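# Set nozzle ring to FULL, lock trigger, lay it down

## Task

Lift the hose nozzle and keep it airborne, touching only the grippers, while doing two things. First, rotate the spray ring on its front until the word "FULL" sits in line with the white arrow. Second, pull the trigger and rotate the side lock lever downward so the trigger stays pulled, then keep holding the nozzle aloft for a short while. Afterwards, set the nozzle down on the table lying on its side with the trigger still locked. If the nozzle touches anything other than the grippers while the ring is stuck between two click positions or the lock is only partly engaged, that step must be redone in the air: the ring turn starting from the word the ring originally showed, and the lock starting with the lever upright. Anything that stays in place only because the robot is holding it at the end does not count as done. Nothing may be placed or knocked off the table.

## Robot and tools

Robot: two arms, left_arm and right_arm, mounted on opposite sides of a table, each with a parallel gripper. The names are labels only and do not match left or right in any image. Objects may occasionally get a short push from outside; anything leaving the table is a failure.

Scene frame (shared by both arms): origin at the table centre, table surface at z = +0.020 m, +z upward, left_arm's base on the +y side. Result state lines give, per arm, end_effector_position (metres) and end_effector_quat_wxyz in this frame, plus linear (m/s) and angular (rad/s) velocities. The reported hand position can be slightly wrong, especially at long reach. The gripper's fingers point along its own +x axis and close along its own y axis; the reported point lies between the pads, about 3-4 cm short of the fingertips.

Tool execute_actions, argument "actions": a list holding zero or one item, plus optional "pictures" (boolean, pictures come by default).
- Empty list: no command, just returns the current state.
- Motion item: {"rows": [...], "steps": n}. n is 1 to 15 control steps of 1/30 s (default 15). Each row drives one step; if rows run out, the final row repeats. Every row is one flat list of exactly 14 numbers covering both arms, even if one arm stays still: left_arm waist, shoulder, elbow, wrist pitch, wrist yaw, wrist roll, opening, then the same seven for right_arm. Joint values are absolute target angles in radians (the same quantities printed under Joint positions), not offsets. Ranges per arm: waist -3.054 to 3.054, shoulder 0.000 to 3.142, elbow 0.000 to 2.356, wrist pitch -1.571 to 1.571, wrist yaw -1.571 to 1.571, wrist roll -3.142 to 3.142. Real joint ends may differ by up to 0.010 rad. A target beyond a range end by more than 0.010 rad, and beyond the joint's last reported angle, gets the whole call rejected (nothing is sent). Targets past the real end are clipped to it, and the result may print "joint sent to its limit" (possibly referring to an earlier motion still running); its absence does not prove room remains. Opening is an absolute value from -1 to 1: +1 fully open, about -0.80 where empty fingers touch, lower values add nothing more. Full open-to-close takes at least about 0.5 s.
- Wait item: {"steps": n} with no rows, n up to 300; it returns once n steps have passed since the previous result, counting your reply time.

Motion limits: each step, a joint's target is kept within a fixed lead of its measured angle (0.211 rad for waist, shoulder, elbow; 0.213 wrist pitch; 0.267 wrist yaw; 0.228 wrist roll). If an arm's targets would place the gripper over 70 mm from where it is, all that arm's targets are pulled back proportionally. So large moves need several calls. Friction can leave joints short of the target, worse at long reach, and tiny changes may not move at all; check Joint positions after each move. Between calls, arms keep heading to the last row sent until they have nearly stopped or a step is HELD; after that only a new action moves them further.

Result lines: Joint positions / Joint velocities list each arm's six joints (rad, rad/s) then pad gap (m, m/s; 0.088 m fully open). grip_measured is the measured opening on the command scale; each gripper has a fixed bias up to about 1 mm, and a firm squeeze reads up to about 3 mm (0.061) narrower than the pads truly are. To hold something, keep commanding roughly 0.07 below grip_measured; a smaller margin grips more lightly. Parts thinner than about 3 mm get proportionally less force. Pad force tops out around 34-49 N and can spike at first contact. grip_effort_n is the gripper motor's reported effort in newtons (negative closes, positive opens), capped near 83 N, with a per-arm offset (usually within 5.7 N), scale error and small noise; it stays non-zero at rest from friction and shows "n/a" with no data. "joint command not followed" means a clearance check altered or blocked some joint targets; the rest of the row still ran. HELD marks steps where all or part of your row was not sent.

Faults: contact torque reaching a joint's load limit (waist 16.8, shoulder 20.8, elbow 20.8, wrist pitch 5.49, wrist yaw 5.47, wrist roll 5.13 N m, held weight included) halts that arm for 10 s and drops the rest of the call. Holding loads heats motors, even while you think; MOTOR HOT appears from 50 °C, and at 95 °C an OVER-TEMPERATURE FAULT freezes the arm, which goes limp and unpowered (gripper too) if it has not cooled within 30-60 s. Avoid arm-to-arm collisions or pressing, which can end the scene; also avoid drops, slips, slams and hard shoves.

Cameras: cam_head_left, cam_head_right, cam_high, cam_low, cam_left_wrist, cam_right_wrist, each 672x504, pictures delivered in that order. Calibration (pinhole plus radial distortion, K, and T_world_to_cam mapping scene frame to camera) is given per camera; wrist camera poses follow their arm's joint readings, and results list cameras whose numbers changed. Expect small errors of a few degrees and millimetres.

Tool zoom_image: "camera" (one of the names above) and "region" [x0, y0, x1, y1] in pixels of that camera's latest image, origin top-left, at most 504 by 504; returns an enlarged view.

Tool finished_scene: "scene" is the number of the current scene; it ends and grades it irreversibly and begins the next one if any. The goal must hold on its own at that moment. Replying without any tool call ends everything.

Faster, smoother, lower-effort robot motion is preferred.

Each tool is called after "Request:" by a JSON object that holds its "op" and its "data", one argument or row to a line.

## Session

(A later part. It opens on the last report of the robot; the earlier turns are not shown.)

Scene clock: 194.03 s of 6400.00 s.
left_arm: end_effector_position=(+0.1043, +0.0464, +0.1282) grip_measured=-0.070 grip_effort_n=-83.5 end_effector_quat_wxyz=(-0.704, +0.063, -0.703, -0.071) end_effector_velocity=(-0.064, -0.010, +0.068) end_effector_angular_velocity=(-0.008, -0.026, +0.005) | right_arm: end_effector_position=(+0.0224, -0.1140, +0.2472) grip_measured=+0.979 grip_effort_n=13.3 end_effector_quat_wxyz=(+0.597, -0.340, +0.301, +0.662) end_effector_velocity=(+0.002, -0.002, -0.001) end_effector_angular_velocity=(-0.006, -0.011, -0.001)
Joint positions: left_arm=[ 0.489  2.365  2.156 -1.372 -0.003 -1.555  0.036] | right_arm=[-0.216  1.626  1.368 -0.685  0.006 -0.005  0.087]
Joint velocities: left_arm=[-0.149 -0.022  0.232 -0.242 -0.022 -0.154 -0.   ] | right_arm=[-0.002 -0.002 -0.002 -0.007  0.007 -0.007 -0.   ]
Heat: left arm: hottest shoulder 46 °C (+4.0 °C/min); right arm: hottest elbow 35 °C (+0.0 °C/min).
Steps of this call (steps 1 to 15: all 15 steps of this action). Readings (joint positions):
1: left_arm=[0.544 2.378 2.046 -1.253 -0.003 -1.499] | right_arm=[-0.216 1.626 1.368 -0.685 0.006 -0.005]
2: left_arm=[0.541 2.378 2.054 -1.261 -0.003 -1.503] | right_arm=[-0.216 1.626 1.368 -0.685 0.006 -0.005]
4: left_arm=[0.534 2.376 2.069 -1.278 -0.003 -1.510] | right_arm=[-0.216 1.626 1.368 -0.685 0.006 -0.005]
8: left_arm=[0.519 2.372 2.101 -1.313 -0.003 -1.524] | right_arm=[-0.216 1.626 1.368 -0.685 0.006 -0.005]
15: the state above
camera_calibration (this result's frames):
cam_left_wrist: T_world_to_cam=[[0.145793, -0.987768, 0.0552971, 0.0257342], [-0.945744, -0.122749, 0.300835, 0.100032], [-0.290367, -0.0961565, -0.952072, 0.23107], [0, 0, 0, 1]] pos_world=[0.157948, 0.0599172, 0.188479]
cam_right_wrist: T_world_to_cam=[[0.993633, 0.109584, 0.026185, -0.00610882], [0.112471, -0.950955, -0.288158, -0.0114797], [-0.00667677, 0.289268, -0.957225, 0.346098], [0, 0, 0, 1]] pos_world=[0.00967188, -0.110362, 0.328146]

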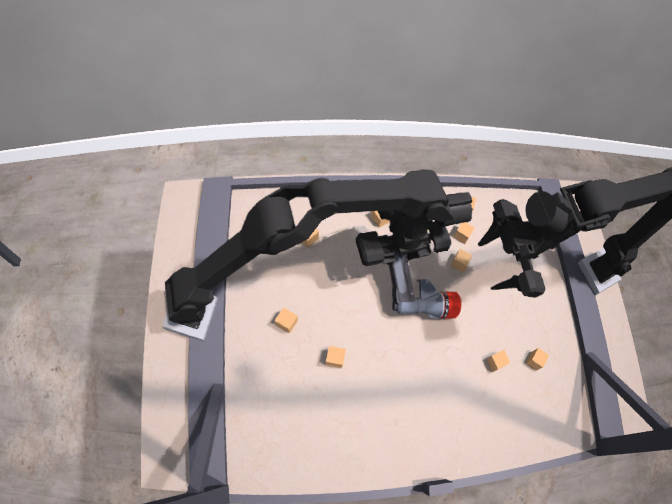

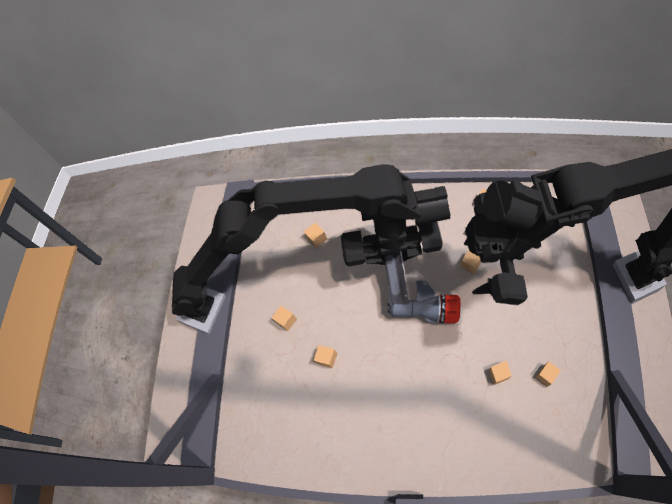

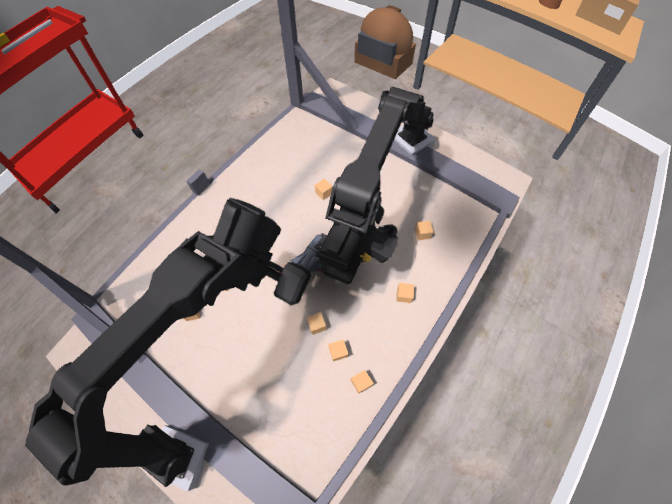

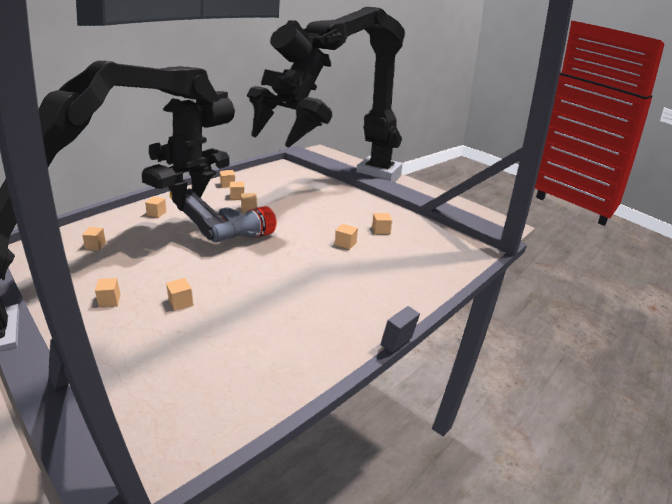

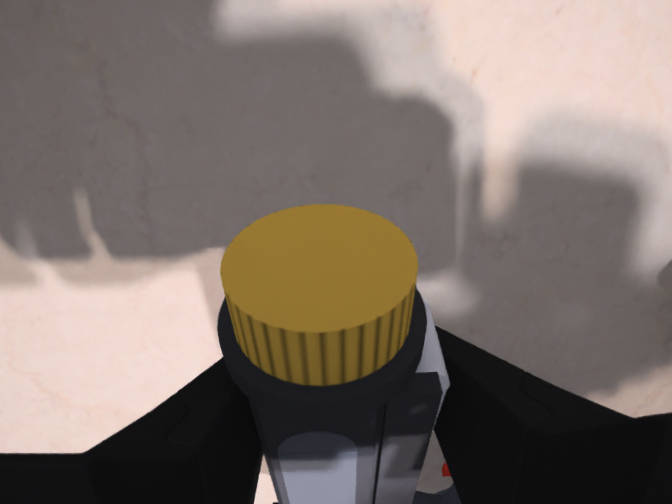

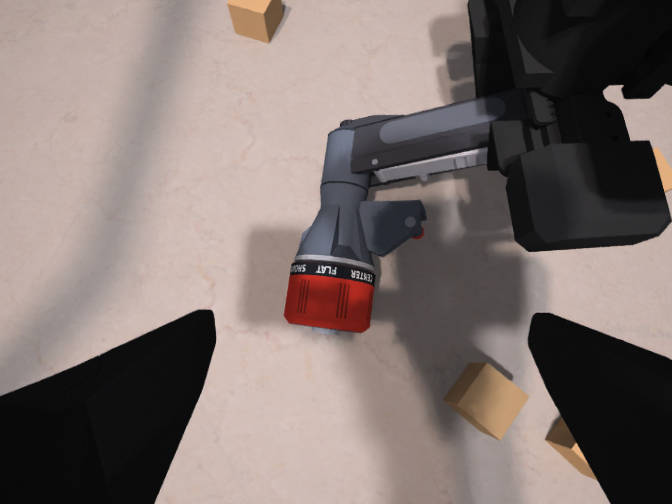

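Request:
{"op": "execute_actions", "data": {
  "actions": [
    {"rows": [[0.475,2.322,2.182,-1.397,0,-1.571,-0.14,-0.215,1.634,1.356,-0.653,0,-0.051,1],[0.477,2.310,2.177,-1.400,0,-1.570,-0.14,-0.217,1.627,1.335,-0.616,0,-0.101,1],[0.480,2.297,2.171,-1.404,0,-1.570,-0.14,-0.219,1.621,1.314,-0.580,0,-0.152,1],[0.482,2.284,2.166,-1.407,0,-1.569,-0.14,-0.221,1.615,1.293,-0.544,0,-0.203,1],[0.484,2.272,2.160,-1.410,0,-1.569,-0.14,-0.223,1.608,1.273,-0.508,0,-0.254,1],[0.486,2.259,2.154,-1.413,0,-1.569,-0.14,-0.225,1.602,1.252,-0.471,0,-0.304,1],[0.488,2.246,2.149,-1.416,0,-1.568,-0.14,-0.227,1.596,1.231,-0.435,0,-0.355,1],[0.491,2.234,2.143,-1.420,0,-1.568,-0.14,-0.229,1.589,1.210,-0.399,0,-0.406,1],[0.493,2.221,2.138,-1.423,0,-1.567,-0.14,-0.231,1.583,1.189,-0.362,0,-0.456,1],[0.495,2.208,2.132,-1.426,0,-1.567,-0.14,-0.233,1.577,1.168,-0.326,0,-0.507,1],[0.497,2.196,2.126,-1.429,0,-1.567,-0.14,-0.235,1.570,1.147,-0.290,0,-0.558,1],[0.499,2.183,2.121,-1.432,0,-1.566,-0.14,-0.237,1.564,1.126,-0.253,0,-0.608,1],[0.502,2.170,2.115,-1.436,0,-1.566,-0.14,-0.239,1.558,1.105,-0.217,0,-0.659,1],[0.504,2.158,2.110,-1.439,0,-1.565,-0.14,-0.241,1.551,1.084,-0.181,0,-0.710,1],[0.506,2.145,2.104,-1.442,0,-1.565,-0.14,-0.243,1.545,1.064,-0.145,0,-0.760,1]], "steps": 15}
  ],
  "pictures": false
}}

Request:
{"op": "execute_actions", "data": {
  "actions": [
    {"rows": [[0.508,2.132,2.098,-1.445,0,-1.565,-0.14,-0.245,1.539,1.043,-0.108,0,-0.811,1],[0.510,2.120,2.093,-1.448,0,-1.564,-0.14,-0.247,1.532,1.022,-0.072,0,-0.862,1],[0.513,2.107,2.087,-1.452,0,-1.564,-0.14,-0.249,1.526,1.001,-0.036,0,-0.913,1],[0.515,2.094,2.082,-1.455,0,-1.563,-0.14,-0.251,1.520,0.980,0.001,0,-0.963,1],[0.517,2.082,2.076,-1.458,0,-1.563,-0.14,-0.253,1.513,0.959,0.037,0,-1.014,1],[0.519,2.069,2.070,-1.461,0,-1.563,-0.14,-0.255,1.507,0.938,0.073,0,-1.065,1],[0.521,2.056,2.065,-1.464,0,-1.562,-0.14,-0.257,1.501,0.917,0.110,0,-1.115,1],[0.524,2.044,2.059,-1.468,0,-1.562,-0.14,-0.259,1.494,0.896,0.146,0,-1.166,1],[0.526,2.031,2.054,-1.471,0,-1.561,-0.14,-0.261,1.488,0.875,0.182,0,-1.217,1],[0.528,2.018,2.048,-1.474,0,-1.561,-0.14,-0.263,1.482,0.855,0.219,0,-1.268,1],[0.530,2.006,2.042,-1.477,0,-1.561,-0.14,-0.265,1.475,0.834,0.255,0,-1.318,1],[0.532,1.993,2.037,-1.480,0,-1.560,-0.14,-0.267,1.469,0.813,0.291,0,-1.369,1],[0.535,1.980,2.031,-1.484,0,-1.560,-0.14,-0.269,1.463,0.792,0.327,0,-1.420,1],[0.537,1.968,2.026,-1.487,0,-1.559,-0.14,-0.271,1.456,0.771,0.364,0,-1.470,1],[0.539,1.955,2.020,-1.490,0,-1.559,-0.14,-0.274,1.450,0.750,0.400,0,-1.520,1]], "steps": 15}
  ]
}}

Request:
{"op": "execute_actions", "data": {
  "actions": [
    {"rows": [[0.539,1.955,2.020,-1.490,0,-1.559,-0.14,-0.274,1.467,0.741,0.436,0,-1.571,1],[0.539,1.955,2.020,-1.490,0,-1.559,-0.14,-0.274,1.484,0.732,0.472,0,-1.621,1],[0.539,1.955,2.020,-1.490,0,-1.559,-0.14,-0.274,1.501,0.723,0.508,0,-1.672,1],[0.539,1.955,2.020,-1.490,0,-1.559,-0.14,-0.274,1.518,0.714,0.544,0,-1.723,1],[0.539,1.955,2.020,-1.490,0,-1.559,-0.14,-0.274,1.535,0.705,0.581,0,-1.773,1],[0.539,1.955,2.020,-1.490,0,-1.559,-0.14,-0.274,1.552,0.696,0.617,0,-1.824,1],[0.539,1.955,2.020,-1.490,0,-1.559,-0.14,-0.274,1.569,0.687,0.653,0,-1.875,1],[0.539,1.955,2.020,-1.490,0,-1.559,-0.14,-0.274,1.587,0.678,0.689,0,-1.925,1],[0.539,1.955,2.020,-1.490,0,-1.559,-0.14,-0.274,1.604,0.669,0.725,0,-1.976,1],[0.539,1.955,2.020,-1.490,0,-1.559,-0.14,-0.274,1.621,0.660,0.761,0,-2.027,1],[0.539,1.955,2.020,-1.490,0,-1.559,-0.14,-0.274,1.638,0.651,0.797,0,-2.077,1],[0.539,1.955,2.020,-1.490,0,-1.559,-0.14,-0.274,1.655,0.642,0.833,0,-2.128,1],[0.539,1.955,2.020,-1.490,0,-1.559,-0.14,-0.274,1.672,0.633,0.869,0,-2.179,1],[0.539,1.955,2.020,-1.490,0,-1.559,-0.14,-0.274,1.689,0.624,0.905,0,-2.229,1],[0.539,1.955,2.020,-1.490,0,-1.559,-0.14,-0.274,1.706,0.615,0.942,0,-2.280,1]], "steps": 15}
  ],
  "pictures": false
}}

Request:
{"op": "execute_actions", "data": {
  "actions": [
    {"rows": [[0.539,1.955,2.020,-1.490,0,-1.559,-0.14,-0.274,1.723,0.606,0.978,0,-2.331,1],[0.539,1.955,2.020,-1.490,0,-1.559,-0.14,-0.274,1.740,0.597,1.014,0,-2.381,1],[0.539,1.955,2.020,-1.490,0,-1.559,-0.14,-0.274,1.757,0.588,1.050,0,-2.432,1],[0.539,1.955,2.020,-1.490,0,-1.559,-0.14,-0.274,1.774,0.578,1.086,0,-2.483,1],[0.539,1.955,2.020,-1.490,0,-1.559,-0.14,-0.274,1.791,0.569,1.122,0,-2.533,1],[0.539,1.955,2.020,-1.490,0,-1.559,-0.14,-0.274,1.808,0.560,1.158,0,-2.584,1],[0.539,1.955,2.020,-1.490,0,-1.559,-0.14,-0.274,1.826,0.551,1.194,0,-2.635,1],[0.539,1.955,2.020,-1.490,0,-1.559,-0.14,-0.274,1.843,0.542,1.230,0,-2.685,1],[0.539,1.955,2.020,-1.490,0,-1.559,-0.14,-0.274,1.860,0.533,1.266,0,-2.736,1],[0.539,1.955,2.020,-1.490,0,-1.559,-0.14,-0.274,1.877,0.524,1.303,0,-2.787,1],[0.539,1.955,2.020,-1.490,0,-1.559,-0.14,-0.274,1.894,0.515,1.339,0,-2.837,1],[0.539,1.955,2.020,-1.490,0,-1.559,-0.14,-0.274,1.911,0.506,1.375,0,-2.888,1],[0.539,1.955,2.020,-1.490,0,-1.559,-0.14,-0.274,1.928,0.497,1.411,0,-2.939,1],[0.539,1.955,2.020,-1.490,0,-1.559,-0.14,-0.274,1.945,0.488,1.447,0,-2.989,1],[0.539,1.955,2.020,-1.490,0,-1.559,-0.14,-0.274,1.962,0.479,1.483,0,-3.040,1]], "steps": 15}
  ],
  "pictures": false
}}

Request:
{"op": "execute_actions", "data": {
  "actions": [
    {"steps": 15}
  ]
}}

Scene clock: 233.27 s of 6400.00 s.
left_arm: end_effector_position=(+0.1045, +0.0685, +0.1882) grip_measured=-0.071 grip_effort_n=-83.5 end_effector_quat_wxyz=(-0.706, +0.093, -0.700, -0.056) end_effector_velocity=(+0.015, +0.070, +0.117) end_effector_angular_velocity=(-0.117, -0.049, +0.055) | right_arm: end_effector_position=(+0.0288, -0.0912, +0.2423) grip_measured=+0.979 grip_effort_n=12.8 end_effector_quat_wxyz=(+0.531, -0.433, -0.008, +0.729) end_effector_velocity=(+0.023, +0.011, +0.006) end_effector_angular_velocity=(+0.708, -1.117, +0.899)
Joint positions: left_arm=[ 0.499  2.202  2.119 -1.434 -0.003 -1.566  0.035] | right_arm=[-0.236  1.568  1.125 -0.228  0.006 -0.641  0.087]
Joint velocities: left_arm=[ 0.061 -0.393 -0.173 -0.095 -0.022  0.007 -0.   ] | right_arm=[-0.061 -0.208 -0.608  1.018 -0.022 -1.516  0.   ]
Heat: left arm: hottest shoulder 58 °C (+13.0 °C/min); right arm: hottest elbow 36 °C (+1.0 °C/min). Fold the left arm in close to its base before you think long.
MOTOR HOT: a motor of the left arm reached 50 °C. Now the hottest motor of the left arm, joint 2 (shoulder), reports 58 °C. The temperature limit of the motors' drives, at which the controller stops that arm, is 95 °C. To cool a motor, set the load down, stop pushing, or move to a pose that needs little force.
Steps of this call (steps 1 to 30: the robot went on to your last target; steps 31 to 90: nothing new was sent; then 35.73 s passed at rest; steps 91 to 105: all 15 steps of this action). Readings (joint positions):
91: left_arm=[0.473 2.361 2.174 -1.391 -0.003 -1.566] | right_arm=[-0.216 1.626 1.368 -0.683 0.006 -0.011]
92: left_arm=[0.473 2.358 2.174 -1.392 -0.003 -1.566] | right_arm=[-0.216 1.626 1.365 -0.665 0.006 -0.034]
94: left_arm=[0.474 2.348 2.171 -1.398 -0.003 -1.566] | right_arm=[-0.216 1.625 1.345 -0.606 0.006 -0.107]
98: left_arm=[0.481 2.302 2.153 -1.412 -0.003 -1.566] | right_arm=[-0.221 1.610 1.270 -0.478 0.006 -0.292]
105: the state above

Scene clock: 233.77 s of 6400.00 s.
left_arm: end_effector_position=(+0.1094, +0.1072, +0.2403) grip_measured=-0.071 grip_effort_n=-83.5 end_effector_quat_wxyz=(-0.707, +0.124, -0.695, -0.048) end_effector_velocity=(+0.004, +0.088, +0.104) end_effector_angular_velocity=(-0.114, -0.037, +0.055) | right_arm: end_effector_position=(+0.0423, -0.0978, +0.2515) grip_measured=+0.979 grip_effort_n=11.9 end_effector_quat_wxyz=(+0.438, -0.533, -0.372, +0.621) end_effector_velocity=(+0.030, -0.051, +0.017) end_effector_angular_velocity=(+0.658, -1.363, +0.440)
Joint positions: left_arm=[ 0.532  2.013  2.033 -1.483 -0.003 -1.565  0.035] | right_arm=[-0.266  1.471  0.811  0.318  0.006 -1.403  0.087]
Joint velocities: left_arm=[ 0.061 -0.398 -0.168 -0.11  -0.007  0.007  0.   ] | right_arm=[-0.066 -0.198 -0.628  1.018 -0.007 -1.487  0.   ]
Heat: left arm: hottest shoulder 58 °C (+13.1 °C/min); right arm: hottest elbow 36 °C (+1.0 °C/min). Fold the left arm in close to its base before you think long.
MOTOR HOT: still on. Now the hottest motor of the left arm, joint 2 (shoulder), reports 58 °C; a drive's own limit is 95 °C.
Steps of this call (steps 1 to 15: all 15 steps of this action). Readings (joint positions):
1: left_arm=[0.502 2.189 2.113 -1.437 -0.003 -1.566] | right_arm=[-0.238 1.561 1.104 -0.191 0.006 -0.692]
2: left_arm=[0.503 2.177 2.107 -1.440 -0.003 -1.566] | right_arm=[-0.240 1.554 1.083 -0.155 0.006 -0.743]
4: left_arm=[0.508 2.153 2.096 -1.447 -0.003 -1.566] | right_arm=[-0.244 1.541 1.042 -0.082 0.006 -0.845]
8: left_arm=[0.516 2.104 2.072 -1.460 -0.003 -1.566] | right_arm=[-0.252 1.515 0.958 0.064 0.006 -1.048]
15: the state above
camera_calibration (this result's frames):
cam_left_wrist: T_world_to_cam=[[0.19497, -0.965437, 0.172967, 0.0427109], [-0.946528, -0.138989, 0.291148, 0.0827681], [-0.257045, -0.220483, -0.940912, 0.352127], [0, 0, 0, 1]] pos_world=[0.160527, 0.130377, 0.299835]
cam_right_wrist: T_world_to_cam=[[0.136012, 0.326264, 0.935443, -0.199012], [0.949633, -0.311996, -0.0292573, -0.0351289], [0.282308, 0.892306, -0.352266, 0.240248], [0, 0, 0, 1]] pos_world=[-0.0073964, -0.160404, 0.269768]

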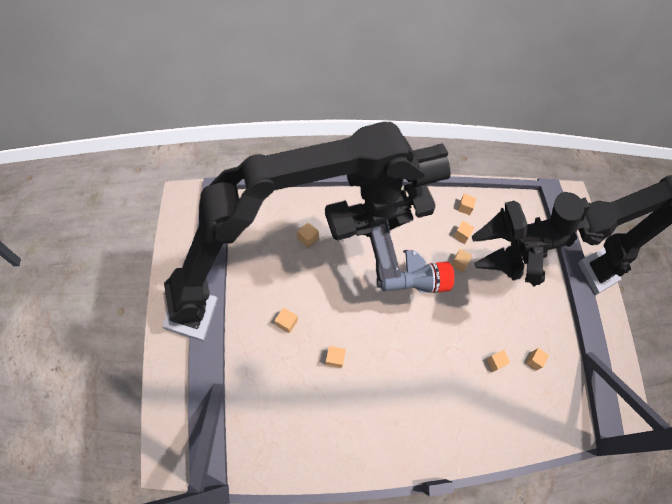

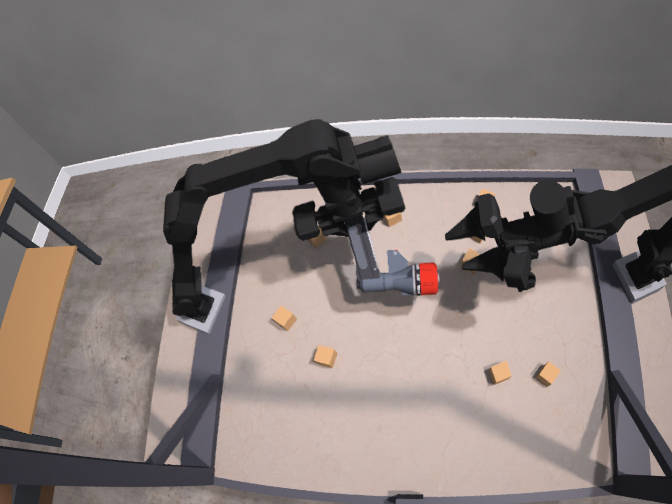

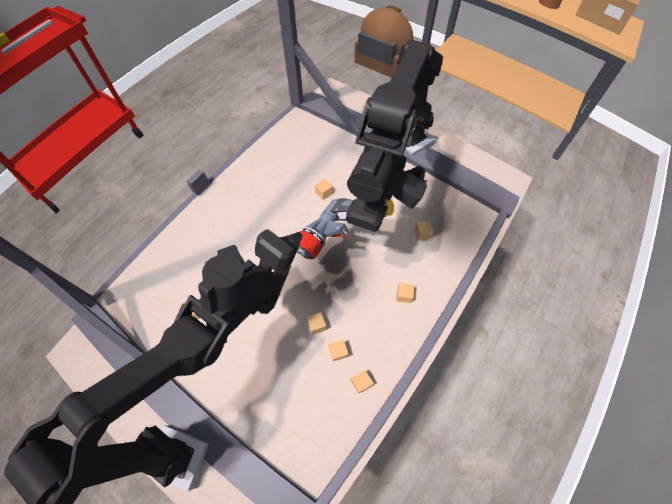

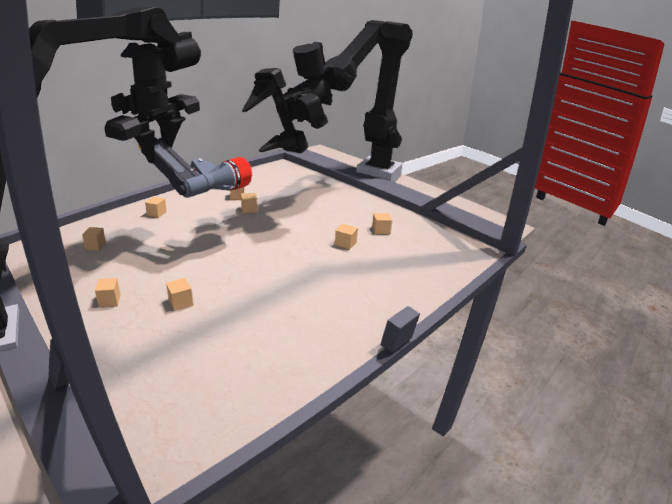

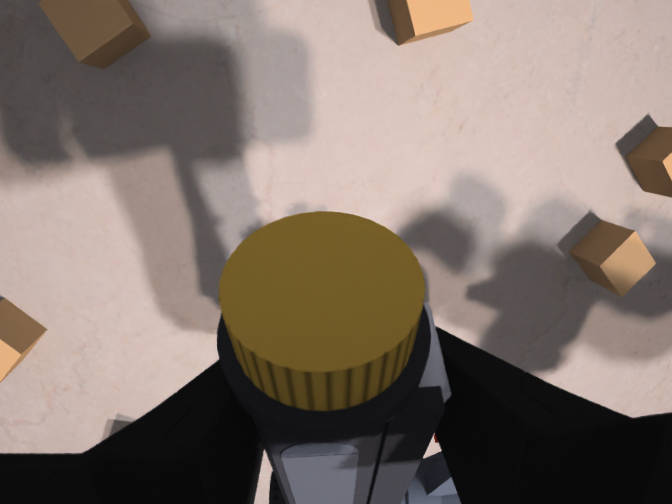

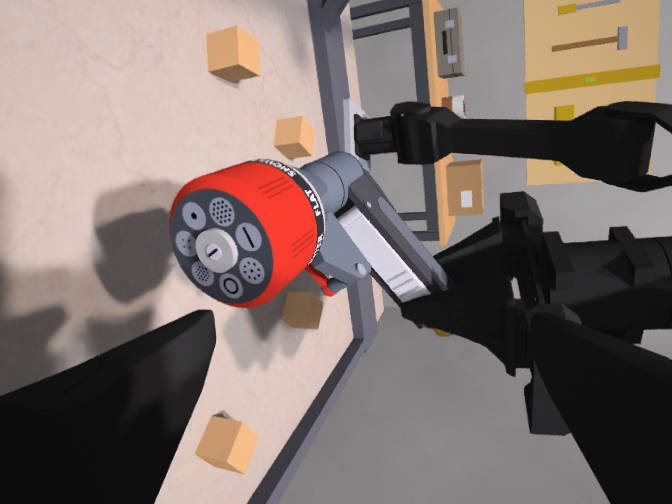

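Scene clock: 234.27 s of 6400.00 s.
left_arm: end_effector_position=(+0.1097, +0.1145, +0.2500) grip_measured=-0.071 grip_effort_n=-83.5 end_effector_quat_wxyz=(-0.707, +0.130, -0.694, -0.044) end_effector_velocity=(-0.002, +0.001, +0.001) end_effector_angular_velocity=(+0.001, +0.007, -0.011) | right_arm: end_effector_position=(+0.0441, -0.0875, +0.2198) grip_measured=+0.979 grip_effort_n=10.9 end_effector_quat_wxyz=(-0.276, +0.633, +0.612, -0.385) end_effector_velocity=(-0.000, +0.005, -0.096) end_effector_angular_velocity=(+0.319, -1.484, +0.232)
Joint positions: left_arm=[ 0.537  1.977  2.019 -1.491 -0.003 -1.564  0.035] | right_arm=[-0.271  1.657  0.648  0.859  0.006 -2.161  0.087]
Joint velocities: left_arm=[-0.002 -0.002  0.002 -0.007  0.007  0.007 -0.   ] | right_arm=[-0.002  0.501 -0.266  1.018 -0.007 -1.516 -0.   ]
Heat: left arm: hottest shoulder 58 °C (+13.0 °C/min); right arm: hottest elbow 35 °C (+0.0 °C/min). Fold the left arm in close to its base before you think long.
MOTOR HOT: still on. Now the hottest motor of the left arm, joint 2 (shoulder), reports 58 °C; a drive's own limit is 95 °C.
Steps of this call (steps 1 to 15: all 15 steps of this action). Readings (joint positions):
1: left_arm=[0.534 2.002 2.029 -1.486 -0.003 -1.565] | right_arm=[-0.268 1.468 0.793 0.353 0.006 -1.453]
2: left_arm=[0.535 1.992 2.027 -1.490 -0.003 -1.564] | right_arm=[-0.269 1.468 0.778 0.391 0.006 -1.504]
4: left_arm=[0.537 1.981 2.026 -1.490 -0.003 -1.564] | right_arm=[-0.271 1.479 0.754 0.463 0.006 -1.604]
8: left_arm=[0.537 1.977 2.023 -1.490 -0.003 -1.564] | right_arm=[-0.271 1.536 0.716 0.608 0.006 -1.807]
15: the state above

Scene clock: 234.77 s of 6400.00 s.
left_arm: end_effector_position=(+0.1097, +0.1145, +0.2500) grip_measured=-0.071 grip_effort_n=-83.5 end_effector_quat_wxyz=(-0.707, +0.130, -0.694, -0.044) end_effector_velocity=(-0.000, +0.002, +0.000) end_effector_angular_velocity=(+0.009, -0.006, -0.009) | right_arm: end_effector_position=(+0.0448, -0.1006, +0.1818) grip_measured=+0.979 grip_effort_n=10.5 end_effector_quat_wxyz=(-0.075, +0.687, +0.719, -0.080) end_effector_velocity=(-0.002, -0.055, -0.071) end_effector_angular_velocity=(+0.305, -1.503, +0.027)
Joint positions: left_arm=[ 0.537  1.977  2.019 -1.491 -0.003 -1.564  0.035] | right_arm=[-0.271  1.912  0.509  1.401  0.006 -2.922  0.087]
Joint velocities: left_arm=[-0.002 -0.002 -0.002 -0.007 -0.007  0.007 -0.   ] | right_arm=[ 0.002  0.505 -0.276  1.018 -0.022 -1.516 -0.   ]
Heat: left arm: hottest shoulder 58 °C (+13.1 °C/min); right arm: hottest elbow 35 °C (+0.0 °C/min). Fold the left arm in close to its base before you think long.
MOTOR HOT: still on. Now the hottest motor of the left arm, joint 2 (shoulder), reports 58 °C; a drive's own limit is 95 °C.
Steps of this call (steps 1 to 15: all 15 steps of this action). Readings (joint positions):
1: left_arm=[0.537 1.977 2.019 -1.491 -0.003 -1.564] | right_arm=[-0.271 1.673 0.639 0.896 0.006 -2.213]
2: left_arm=[0.537 1.977 2.019 -1.491 -0.003 -1.564] | right_arm=[-0.271 1.690 0.630 0.932 0.006 -2.264]
4: left_arm=[0.537 1.977 2.019 -1.491 -0.003 -1.564] | right_arm=[-0.271 1.724 0.612 1.004 0.006 -2.365]
8: left_arm=[0.537 1.977 2.019 -1.491 -0.003 -1.564] | right_arm=[-0.271 1.792 0.574 1.148 0.006 -2.567]
15: the state above

Scene clock: 235.27 s of 6400.00 s.
left_arm: end_effector_position=(+0.1097, +0.1145, +0.2500) grip_measured=-0.071 grip_effort_n=-83.5 end_effector_quat_wxyz=(-0.707, +0.130, -0.694, -0.044) end_effector_velocity=(+0.001, -0.001, +0.000) end_effector_angular_velocity=(-0.002, -0.022, +0.003) | right_arm: end_effector_position=(+0.0450, -0.1051, +0.1776) grip_measured=+0.979 grip_effort_n=10.0 end_effector_quat_wxyz=(-0.044, +0.689, +0.722, -0.032) end_effector_velocity=(-0.000, -0.001, -0.001) end_effector_angular_velocity=(-0.007, -0.008, +0.005)
Joint positions: left_arm=[ 0.537  1.977  2.019 -1.491 -0.003 -1.564  0.035] | right_arm=[-0.271  1.949  0.488  1.481  0.006 -3.035  0.087]
Joint velocities: left_arm=[-0.007 -0.002 -0.002  0.007 -0.022 -0.007 -0.   ] | right_arm=[-0.002 -0.002 -0.002 -0.007 -0.007 -0.007 -0.   ]
Heat: left arm: hottest shoulder 58 °C (+13.0 °C/min); right arm: hottest elbow 35 °C (+0.0 °C/min). Fold the left arm in close to its base before you think long.
MOTOR HOT: still on. Now the hottest motor of the left arm, joint 2 (shoulder), reports 58 °C; a drive's own limit is 95 °C.
Steps of this call (steps 1 to 15: the robot went on to your last target). Readings (joint positions):
1: left_arm=[0.537 1.977 2.019 -1.491 -0.003 -1.564] | right_arm=[-0.271 1.925 0.502 1.427 0.006 -2.959]
2: left_arm=[0.537 1.977 2.019 -1.491 -0.003 -1.564] | right_arm=[-0.271 1.935 0.496 1.442 0.006 -2.983]
4: left_arm=[0.537 1.977 2.019 -1.491 -0.003 -1.564] | right_arm=[-0.271 1.946 0.490 1.462 0.006 -3.011]
8: left_arm=[0.537 1.977 2.019 -1.491 -0.003 -1.564] | right_arm=[-0.271 1.948 0.488 1.479 0.006 -3.030]
15: the state above
camera_calibration (this result's frames):
cam_left_wrist: T_world_to_cam=[[0.198367, -0.962158, 0.186825, 0.0438956], [-0.947, -0.13901, 0.289598, 0.0817099], [-0.252669, -0.23437, -0.938738, 0.363452], [0, 0, 0, 1]] pos_world=[0.160505, 0.138775, 0.309322]
cam_right_wrist: T_world_to_cam=[[-0.993749, -0.0604339, 0.0938607, 0.0317975], [0.108987, -0.343211, 0.932914, -0.178432], [-0.0241656, 0.937312, 0.347653, 0.114127], [0, 0, 0, 1]] pos_world=[0.0538034, -0.166291, 0.1238]

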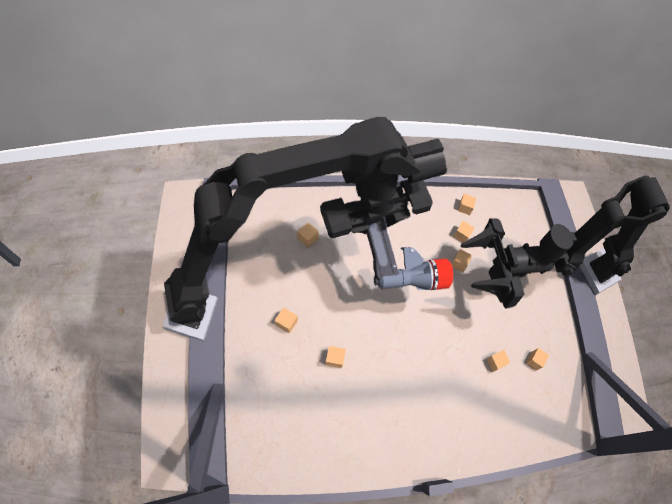

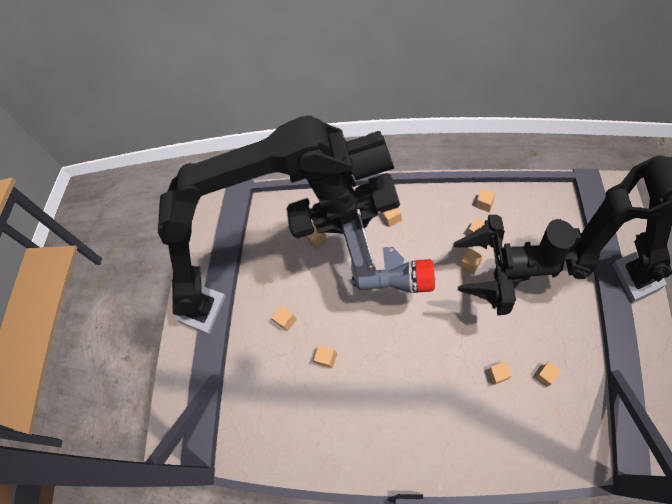

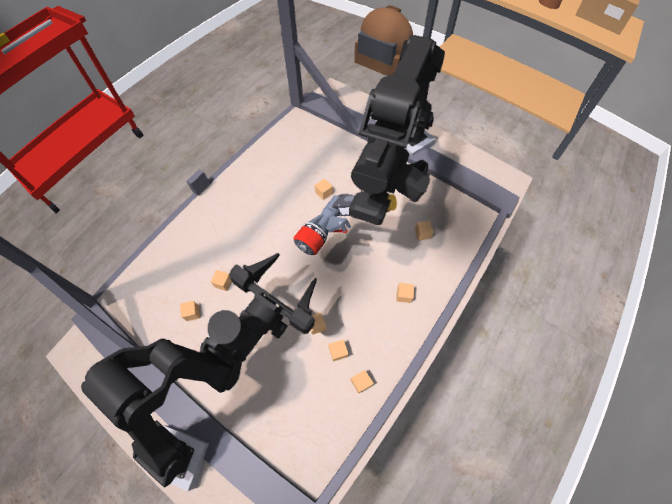

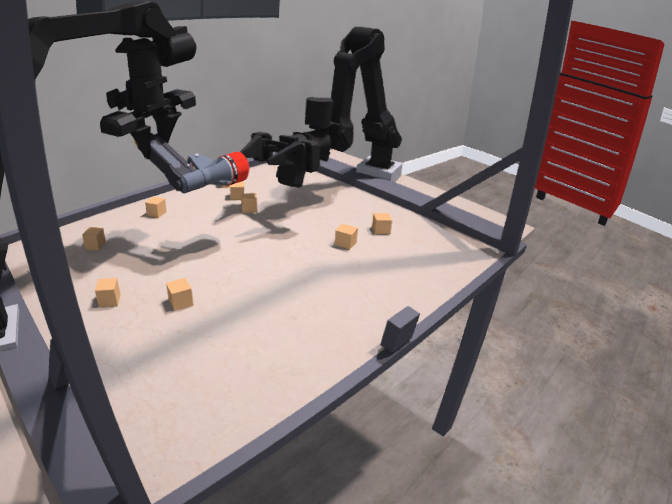

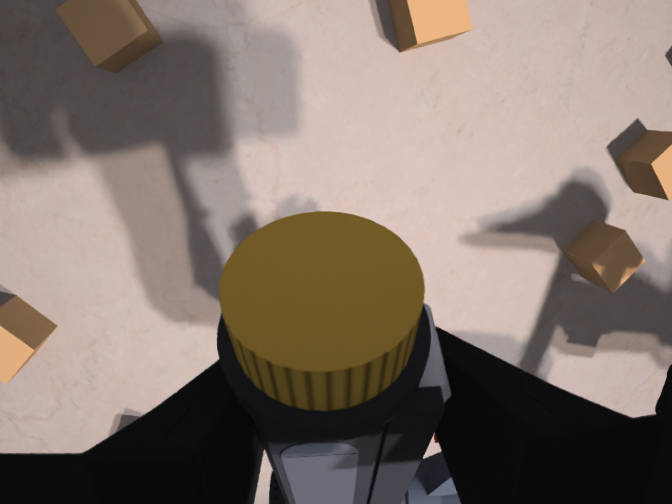

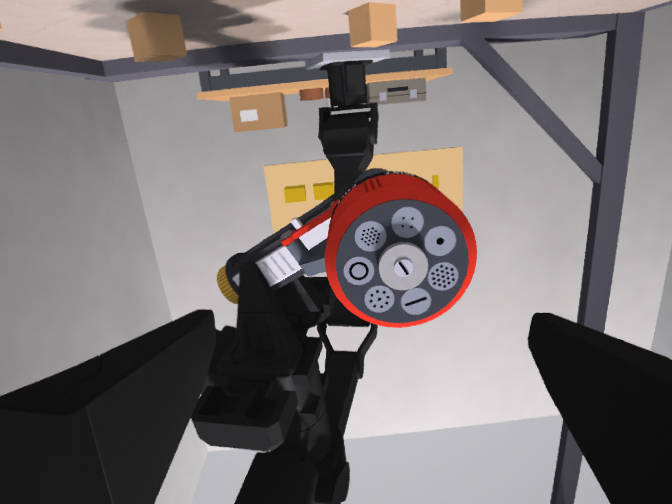

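Request:
{"op": "execute_actions", "data": {
  "actions": []
}}

Scene clock: 245.43 s of 6400.00 s.
left_arm: end_effector_position=(+0.1097, +0.1145, +0.2500) grip_measured=-0.071 grip_effort_n=-83.5 end_effector_quat_wxyz=(-0.707, +0.130, -0.694, -0.044) end_effector_velocity=(-0.003, +0.002, -0.001) end_effector_angular_velocity=(+0.009, +0.013, +0.018) | right_arm: end_effector_position=(+0.0450, -0.1051, +0.1777) grip_measured=+0.979 grip_effort_n=10.0 end_effector_quat_wxyz=(-0.044, +0.689, +0.722, -0.031) end_effector_velocity=(+0.004, -0.000, -0.001) end_effector_angular_velocity=(-0.007, -0.008, -0.015)
Joint positions: left_arm=[ 0.537  1.977  2.019 -1.491 -0.003 -1.564  0.035] | right_arm=[-0.271  1.949  0.488  1.482  0.006 -3.035  0.087]
Joint velocities: left_arm=[-0.002 -0.002 -0.007 -0.007  0.007 -0.022 -0.   ] | right_arm=[-0.007 -0.002 -0.002 -0.007  0.007 -0.007 -0.   ]
Heat: left arm: hottest shoulder 57 °C (+12.2 °C/min); right arm: hottest elbow 34 °C (-1.0 °C/min). Fold the left arm in close to its base before you think long.
MOTOR HOT: still on. Now the hottest motor of the left arm, joint 2 (shoulder), reports 57 °C; a drive's own limit is 95 °C.
Steps of this call (steps 1 to 15: the robot went on to your last target; steps 16 to 90: nothing new was sent; then 7.17 s passed at rest). Readings (joint positions):
1: left_arm=[0.537 1.977 2.019 -1.491 -0.003 -1.564] | right_arm=[-0.271 1.949 0.488 1.482 0.006 -3.035]
2: left_arm=[0.537 1.977 2.019 -1.491 -0.003 -1.564] | right_arm=[-0.271 1.949 0.488 1.482 0.006 -3.035]
4: left_arm=[0.537 1.977 2.019 -1.491 -0.003 -1.564] | right_arm=[-0.271 1.949 0.488 1.482 0.006 -3.035]
8: left_arm=[0.537 1.977 2.019 -1.491 -0.003 -1.564] | right_arm=[-0.271 1.949 0.488 1.482 0.006 -3.035]
90: the state above
All arms were judged still, so your last target was given up. Only a new action makes them travel on or press farther. Fingers that are still opening or closing keep moving.
camera_calibration (this result's frames):
cam_left_wrist: T_world_to_cam=[[0.198367, -0.962158, 0.186825, 0.0438956], [-0.947, -0.13901, 0.289598, 0.0817099], [-0.252669, -0.23437, -0.938738, 0.363452], [0, 0, 0, 1]] pos_world=[0.160505, 0.138775, 0.309322]
cam_right_wrist: T_world_to_cam=[[-0.993784, -0.0604635, 0.0934774, 0.0318562], [0.108647, -0.343584, 0.932816, -0.178516], [-0.024284, 0.937174, 0.348017, 0.114026], [0, 0, 0, 1]] pos_world=[0.0538225, -0.166271, 0.123862]

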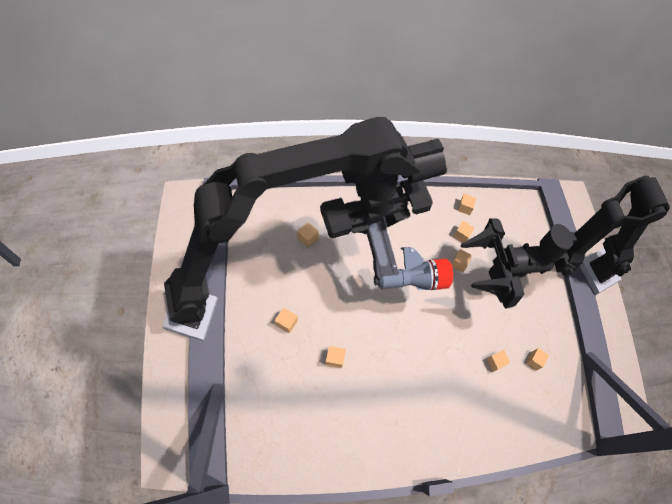

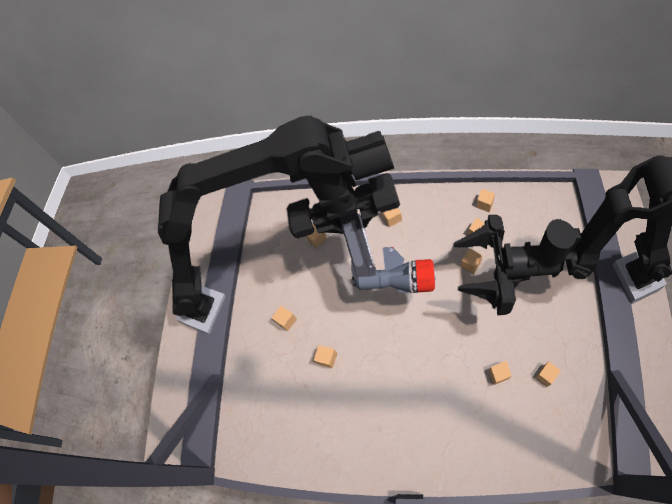

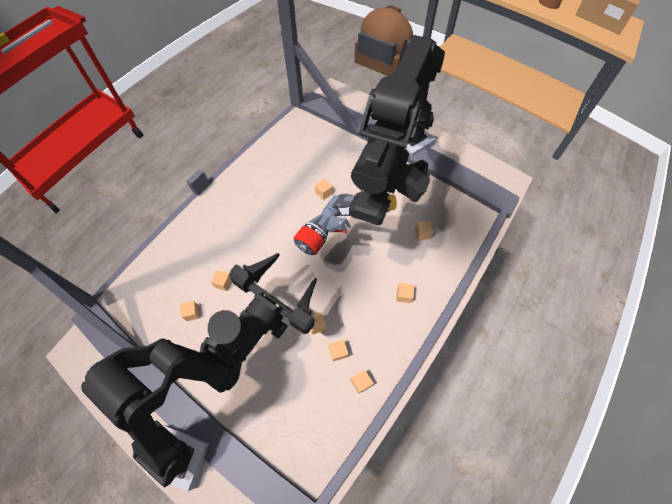

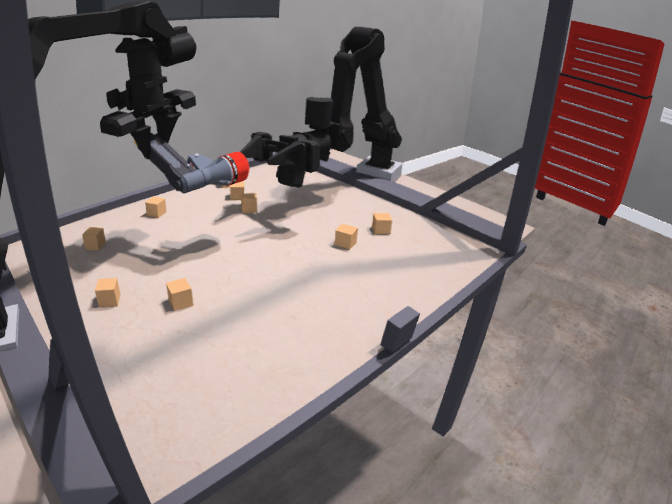

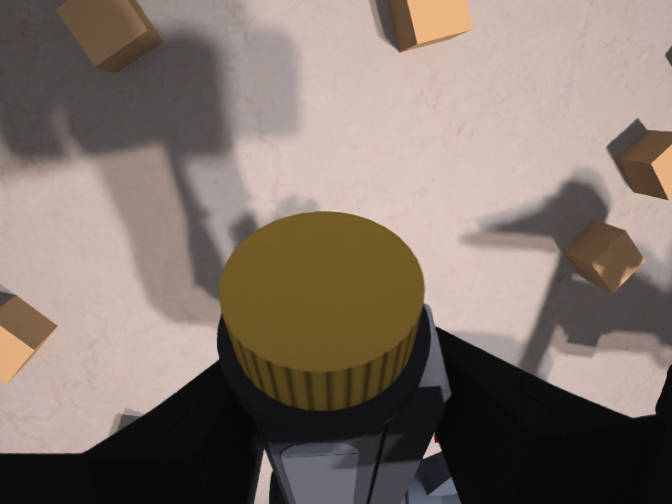

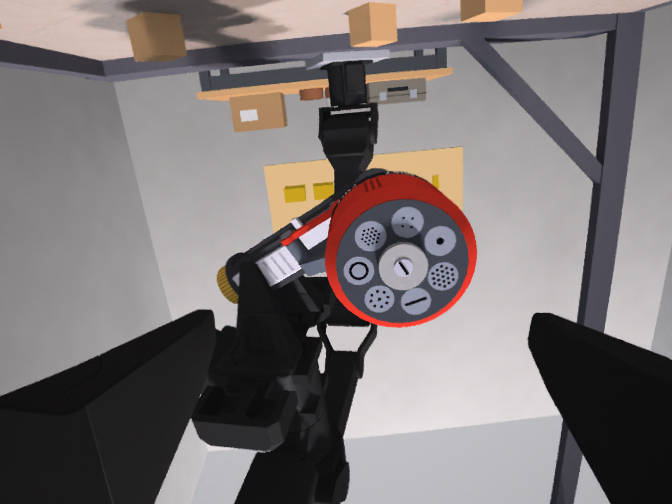

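Request:
{"op": "execute_actions", "data": {
  "actions": [
    {"rows": [[0.539,1.955,2.020,-1.490,0,-1.559,-0.14,-0.270,1.950,0.495,1.470,0,-3.040,1],[0.539,1.955,2.020,-1.490,0,-1.559,-0.14,-0.267,1.949,0.505,1.458,0,-3.040,1],[0.539,1.955,2.020,-1.490,0,-1.559,-0.14,-0.264,1.949,0.515,1.446,0,-3.040,1],[0.539,1.955,2.020,-1.490,0,-1.559,-0.14,-0.261,1.948,0.525,1.434,0,-3.040,1],[0.539,1.955,2.020,-1.490,0,-1.559,-0.14,-0.258,1.948,0.535,1.422,0,-3.040,1],[0.539,1.955,2.020,-1.490,0,-1.559,-0.14,-0.255,1.947,0.545,1.410,0,-3.040,1],[0.539,1.955,2.020,-1.490,0,-1.559,-0.14,-0.252,1.946,0.555,1.398,0,-3.040,1],[0.539,1.955,2.020,-1.490,0,-1.559,-0.14,-0.249,1.946,0.565,1.386,0,-3.040,1],[0.539,1.955,2.020,-1.490,0,-1.559,-0.14,-0.246,1.945,0.575,1.374,0,-3.040,1],[0.539,1.955,2.020,-1.490,0,-1.559,-0.14,-0.244,1.944,0.585,1.364,0,-3.040,1],[0.539,1.955,2.020,-1.490,0,-1.559,-0.14,-0.243,1.944,0.593,1.356,0,-3.040,1]], "steps": 15}
  ]
}}

Scene clock: 259.87 s of 6400.00 s.
left_arm: end_effector_position=(+0.1097, +0.1145, +0.2500) grip_measured=-0.071 grip_effort_n=-83.5 end_effector_quat_wxyz=(-0.707, +0.130, -0.694, -0.044) end_effector_velocity=(+0.000, -0.001, +0.000) end_effector_angular_velocity=(-0.006, -0.008, +0.006) | right_arm: end_effector_position=(+0.0325, -0.0833, +0.1829) grip_measured=+0.979 grip_effort_n=10.0 end_effector_quat_wxyz=(-0.037, +0.681, +0.731, -0.039) end_effector_velocity=(-0.003, +0.009, -0.003) end_effector_angular_velocity=(-0.036, -0.010, +0.010)
Joint positions: left_arm=[ 0.537  1.977  2.019 -1.491 -0.003 -1.564  0.035] | right_arm=[-0.246  1.949  0.585  1.366  0.006 -3.035  0.087]
Joint velocities: left_arm=[-0.002 -0.002 -0.002  0.007 -0.007 -0.007 -0.   ] | right_arm=[ 0.002 -0.002  0.042 -0.081 -0.007 -0.007 -0.   ]
Heat: left arm: hottest shoulder 56 °C (+7.0 °C/min); right arm: hottest wrist pitch 35 °C (+0.0 °C/min). Fold the left arm in close to its base before you think long.
MOTOR HOT: still on. Now the hottest motor of the left arm, joint 2 (shoulder), reports 56 °C; a drive's own limit is 95 °C.
Steps of this call (steps 1 to 90: nothing new was sent; then 10.93 s passed at rest; steps 91 to 105: all 15 steps of this action). Readings (joint positions):
91: left_arm=[0.537 1.977 2.019 -1.491 -0.003 -1.564] | right_arm=[-0.271 1.949 0.488 1.482 0.006 -3.035]
92: left_arm=[0.537 1.977 2.019 -1.491 -0.003 -1.564] | right_arm=[-0.271 1.949 0.489 1.478 0.006 -3.035]
94: left_arm=[0.537 1.977 2.019 -1.491 -0.003 -1.564] | right_arm=[-0.269 1.949 0.499 1.458 0.006 -3.035]
98: left_arm=[0.537 1.977 2.019 -1.491 -0.003 -1.564] | right_arm=[-0.259 1.949 0.536 1.416 0.006 -3.035]
105: the state above
camera_calibration (this result's frames):
cam_left_wrist: T_world_to_cam=[[0.198367, -0.962158, 0.186825, 0.0438956], [-0.947, -0.13901, 0.289598, 0.0817099], [-0.252669, -0.23437, -0.938738, 0.363452], [0, 0, 0, 1]] pos_world=[0.160505, 0.138775, 0.309322]
cam_right_wrist: T_world_to_cam=[[-0.992054, -0.084026, 0.0936443, 0.0182188], [0.115995, -0.322536, 0.939423, -0.174227], [-0.0487323, 0.94282, 0.329719, 0.09615], [0, 0, 0, 1]] pos_world=[0.042969, -0.145316, 0.130264]

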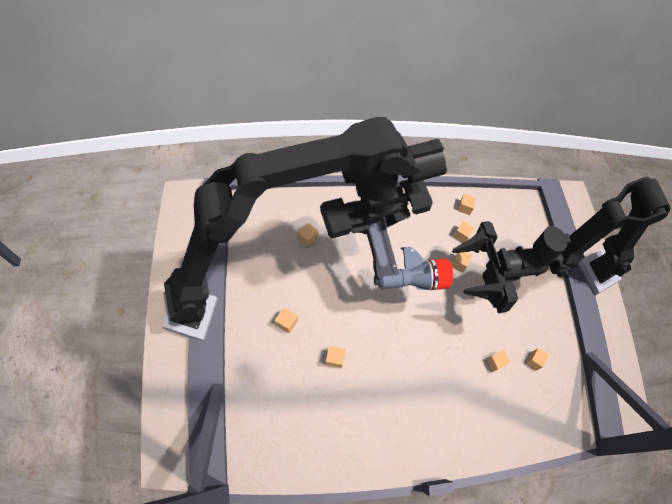

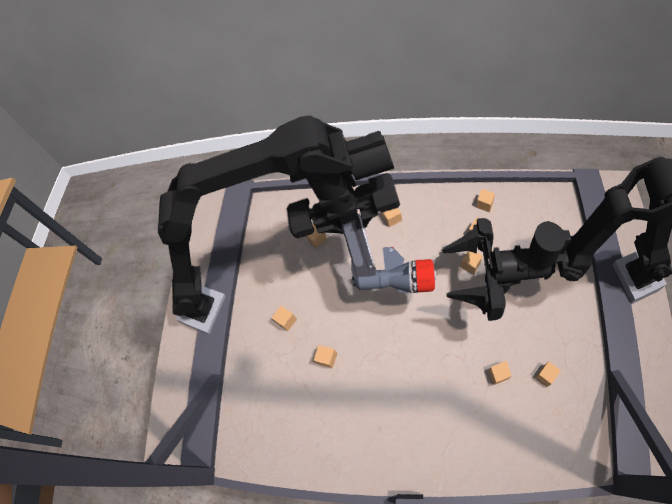

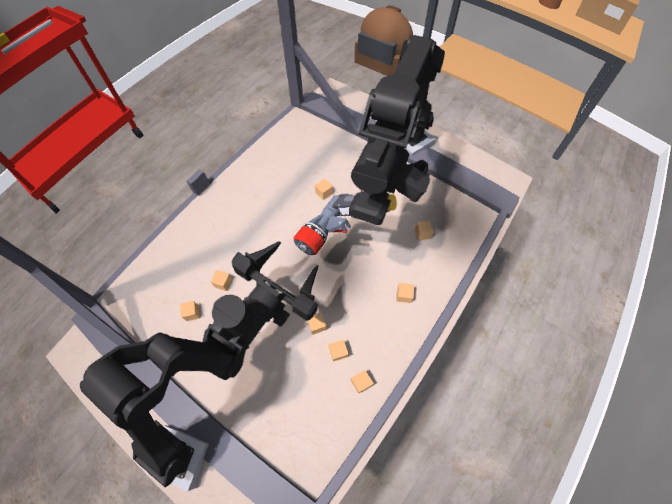

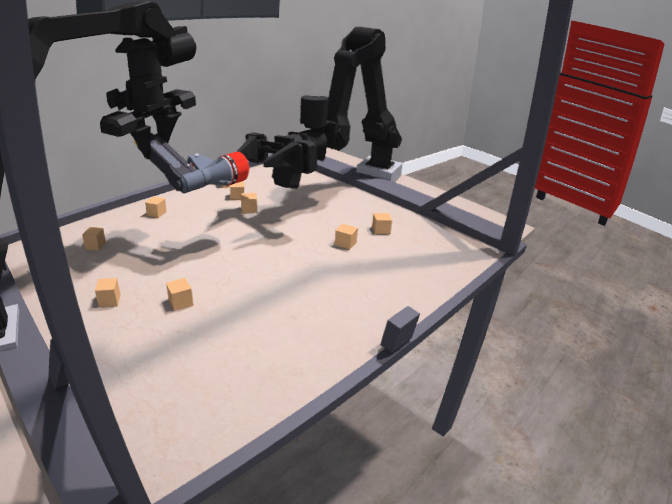

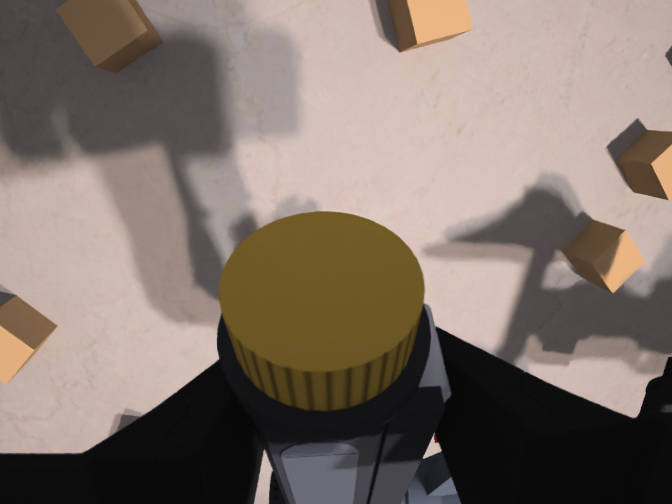

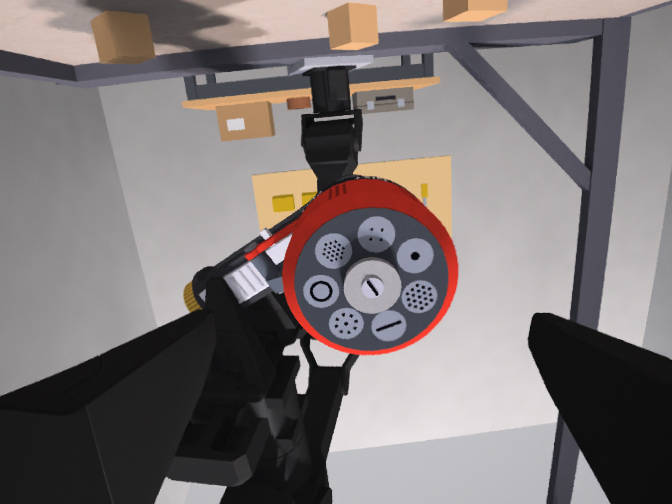

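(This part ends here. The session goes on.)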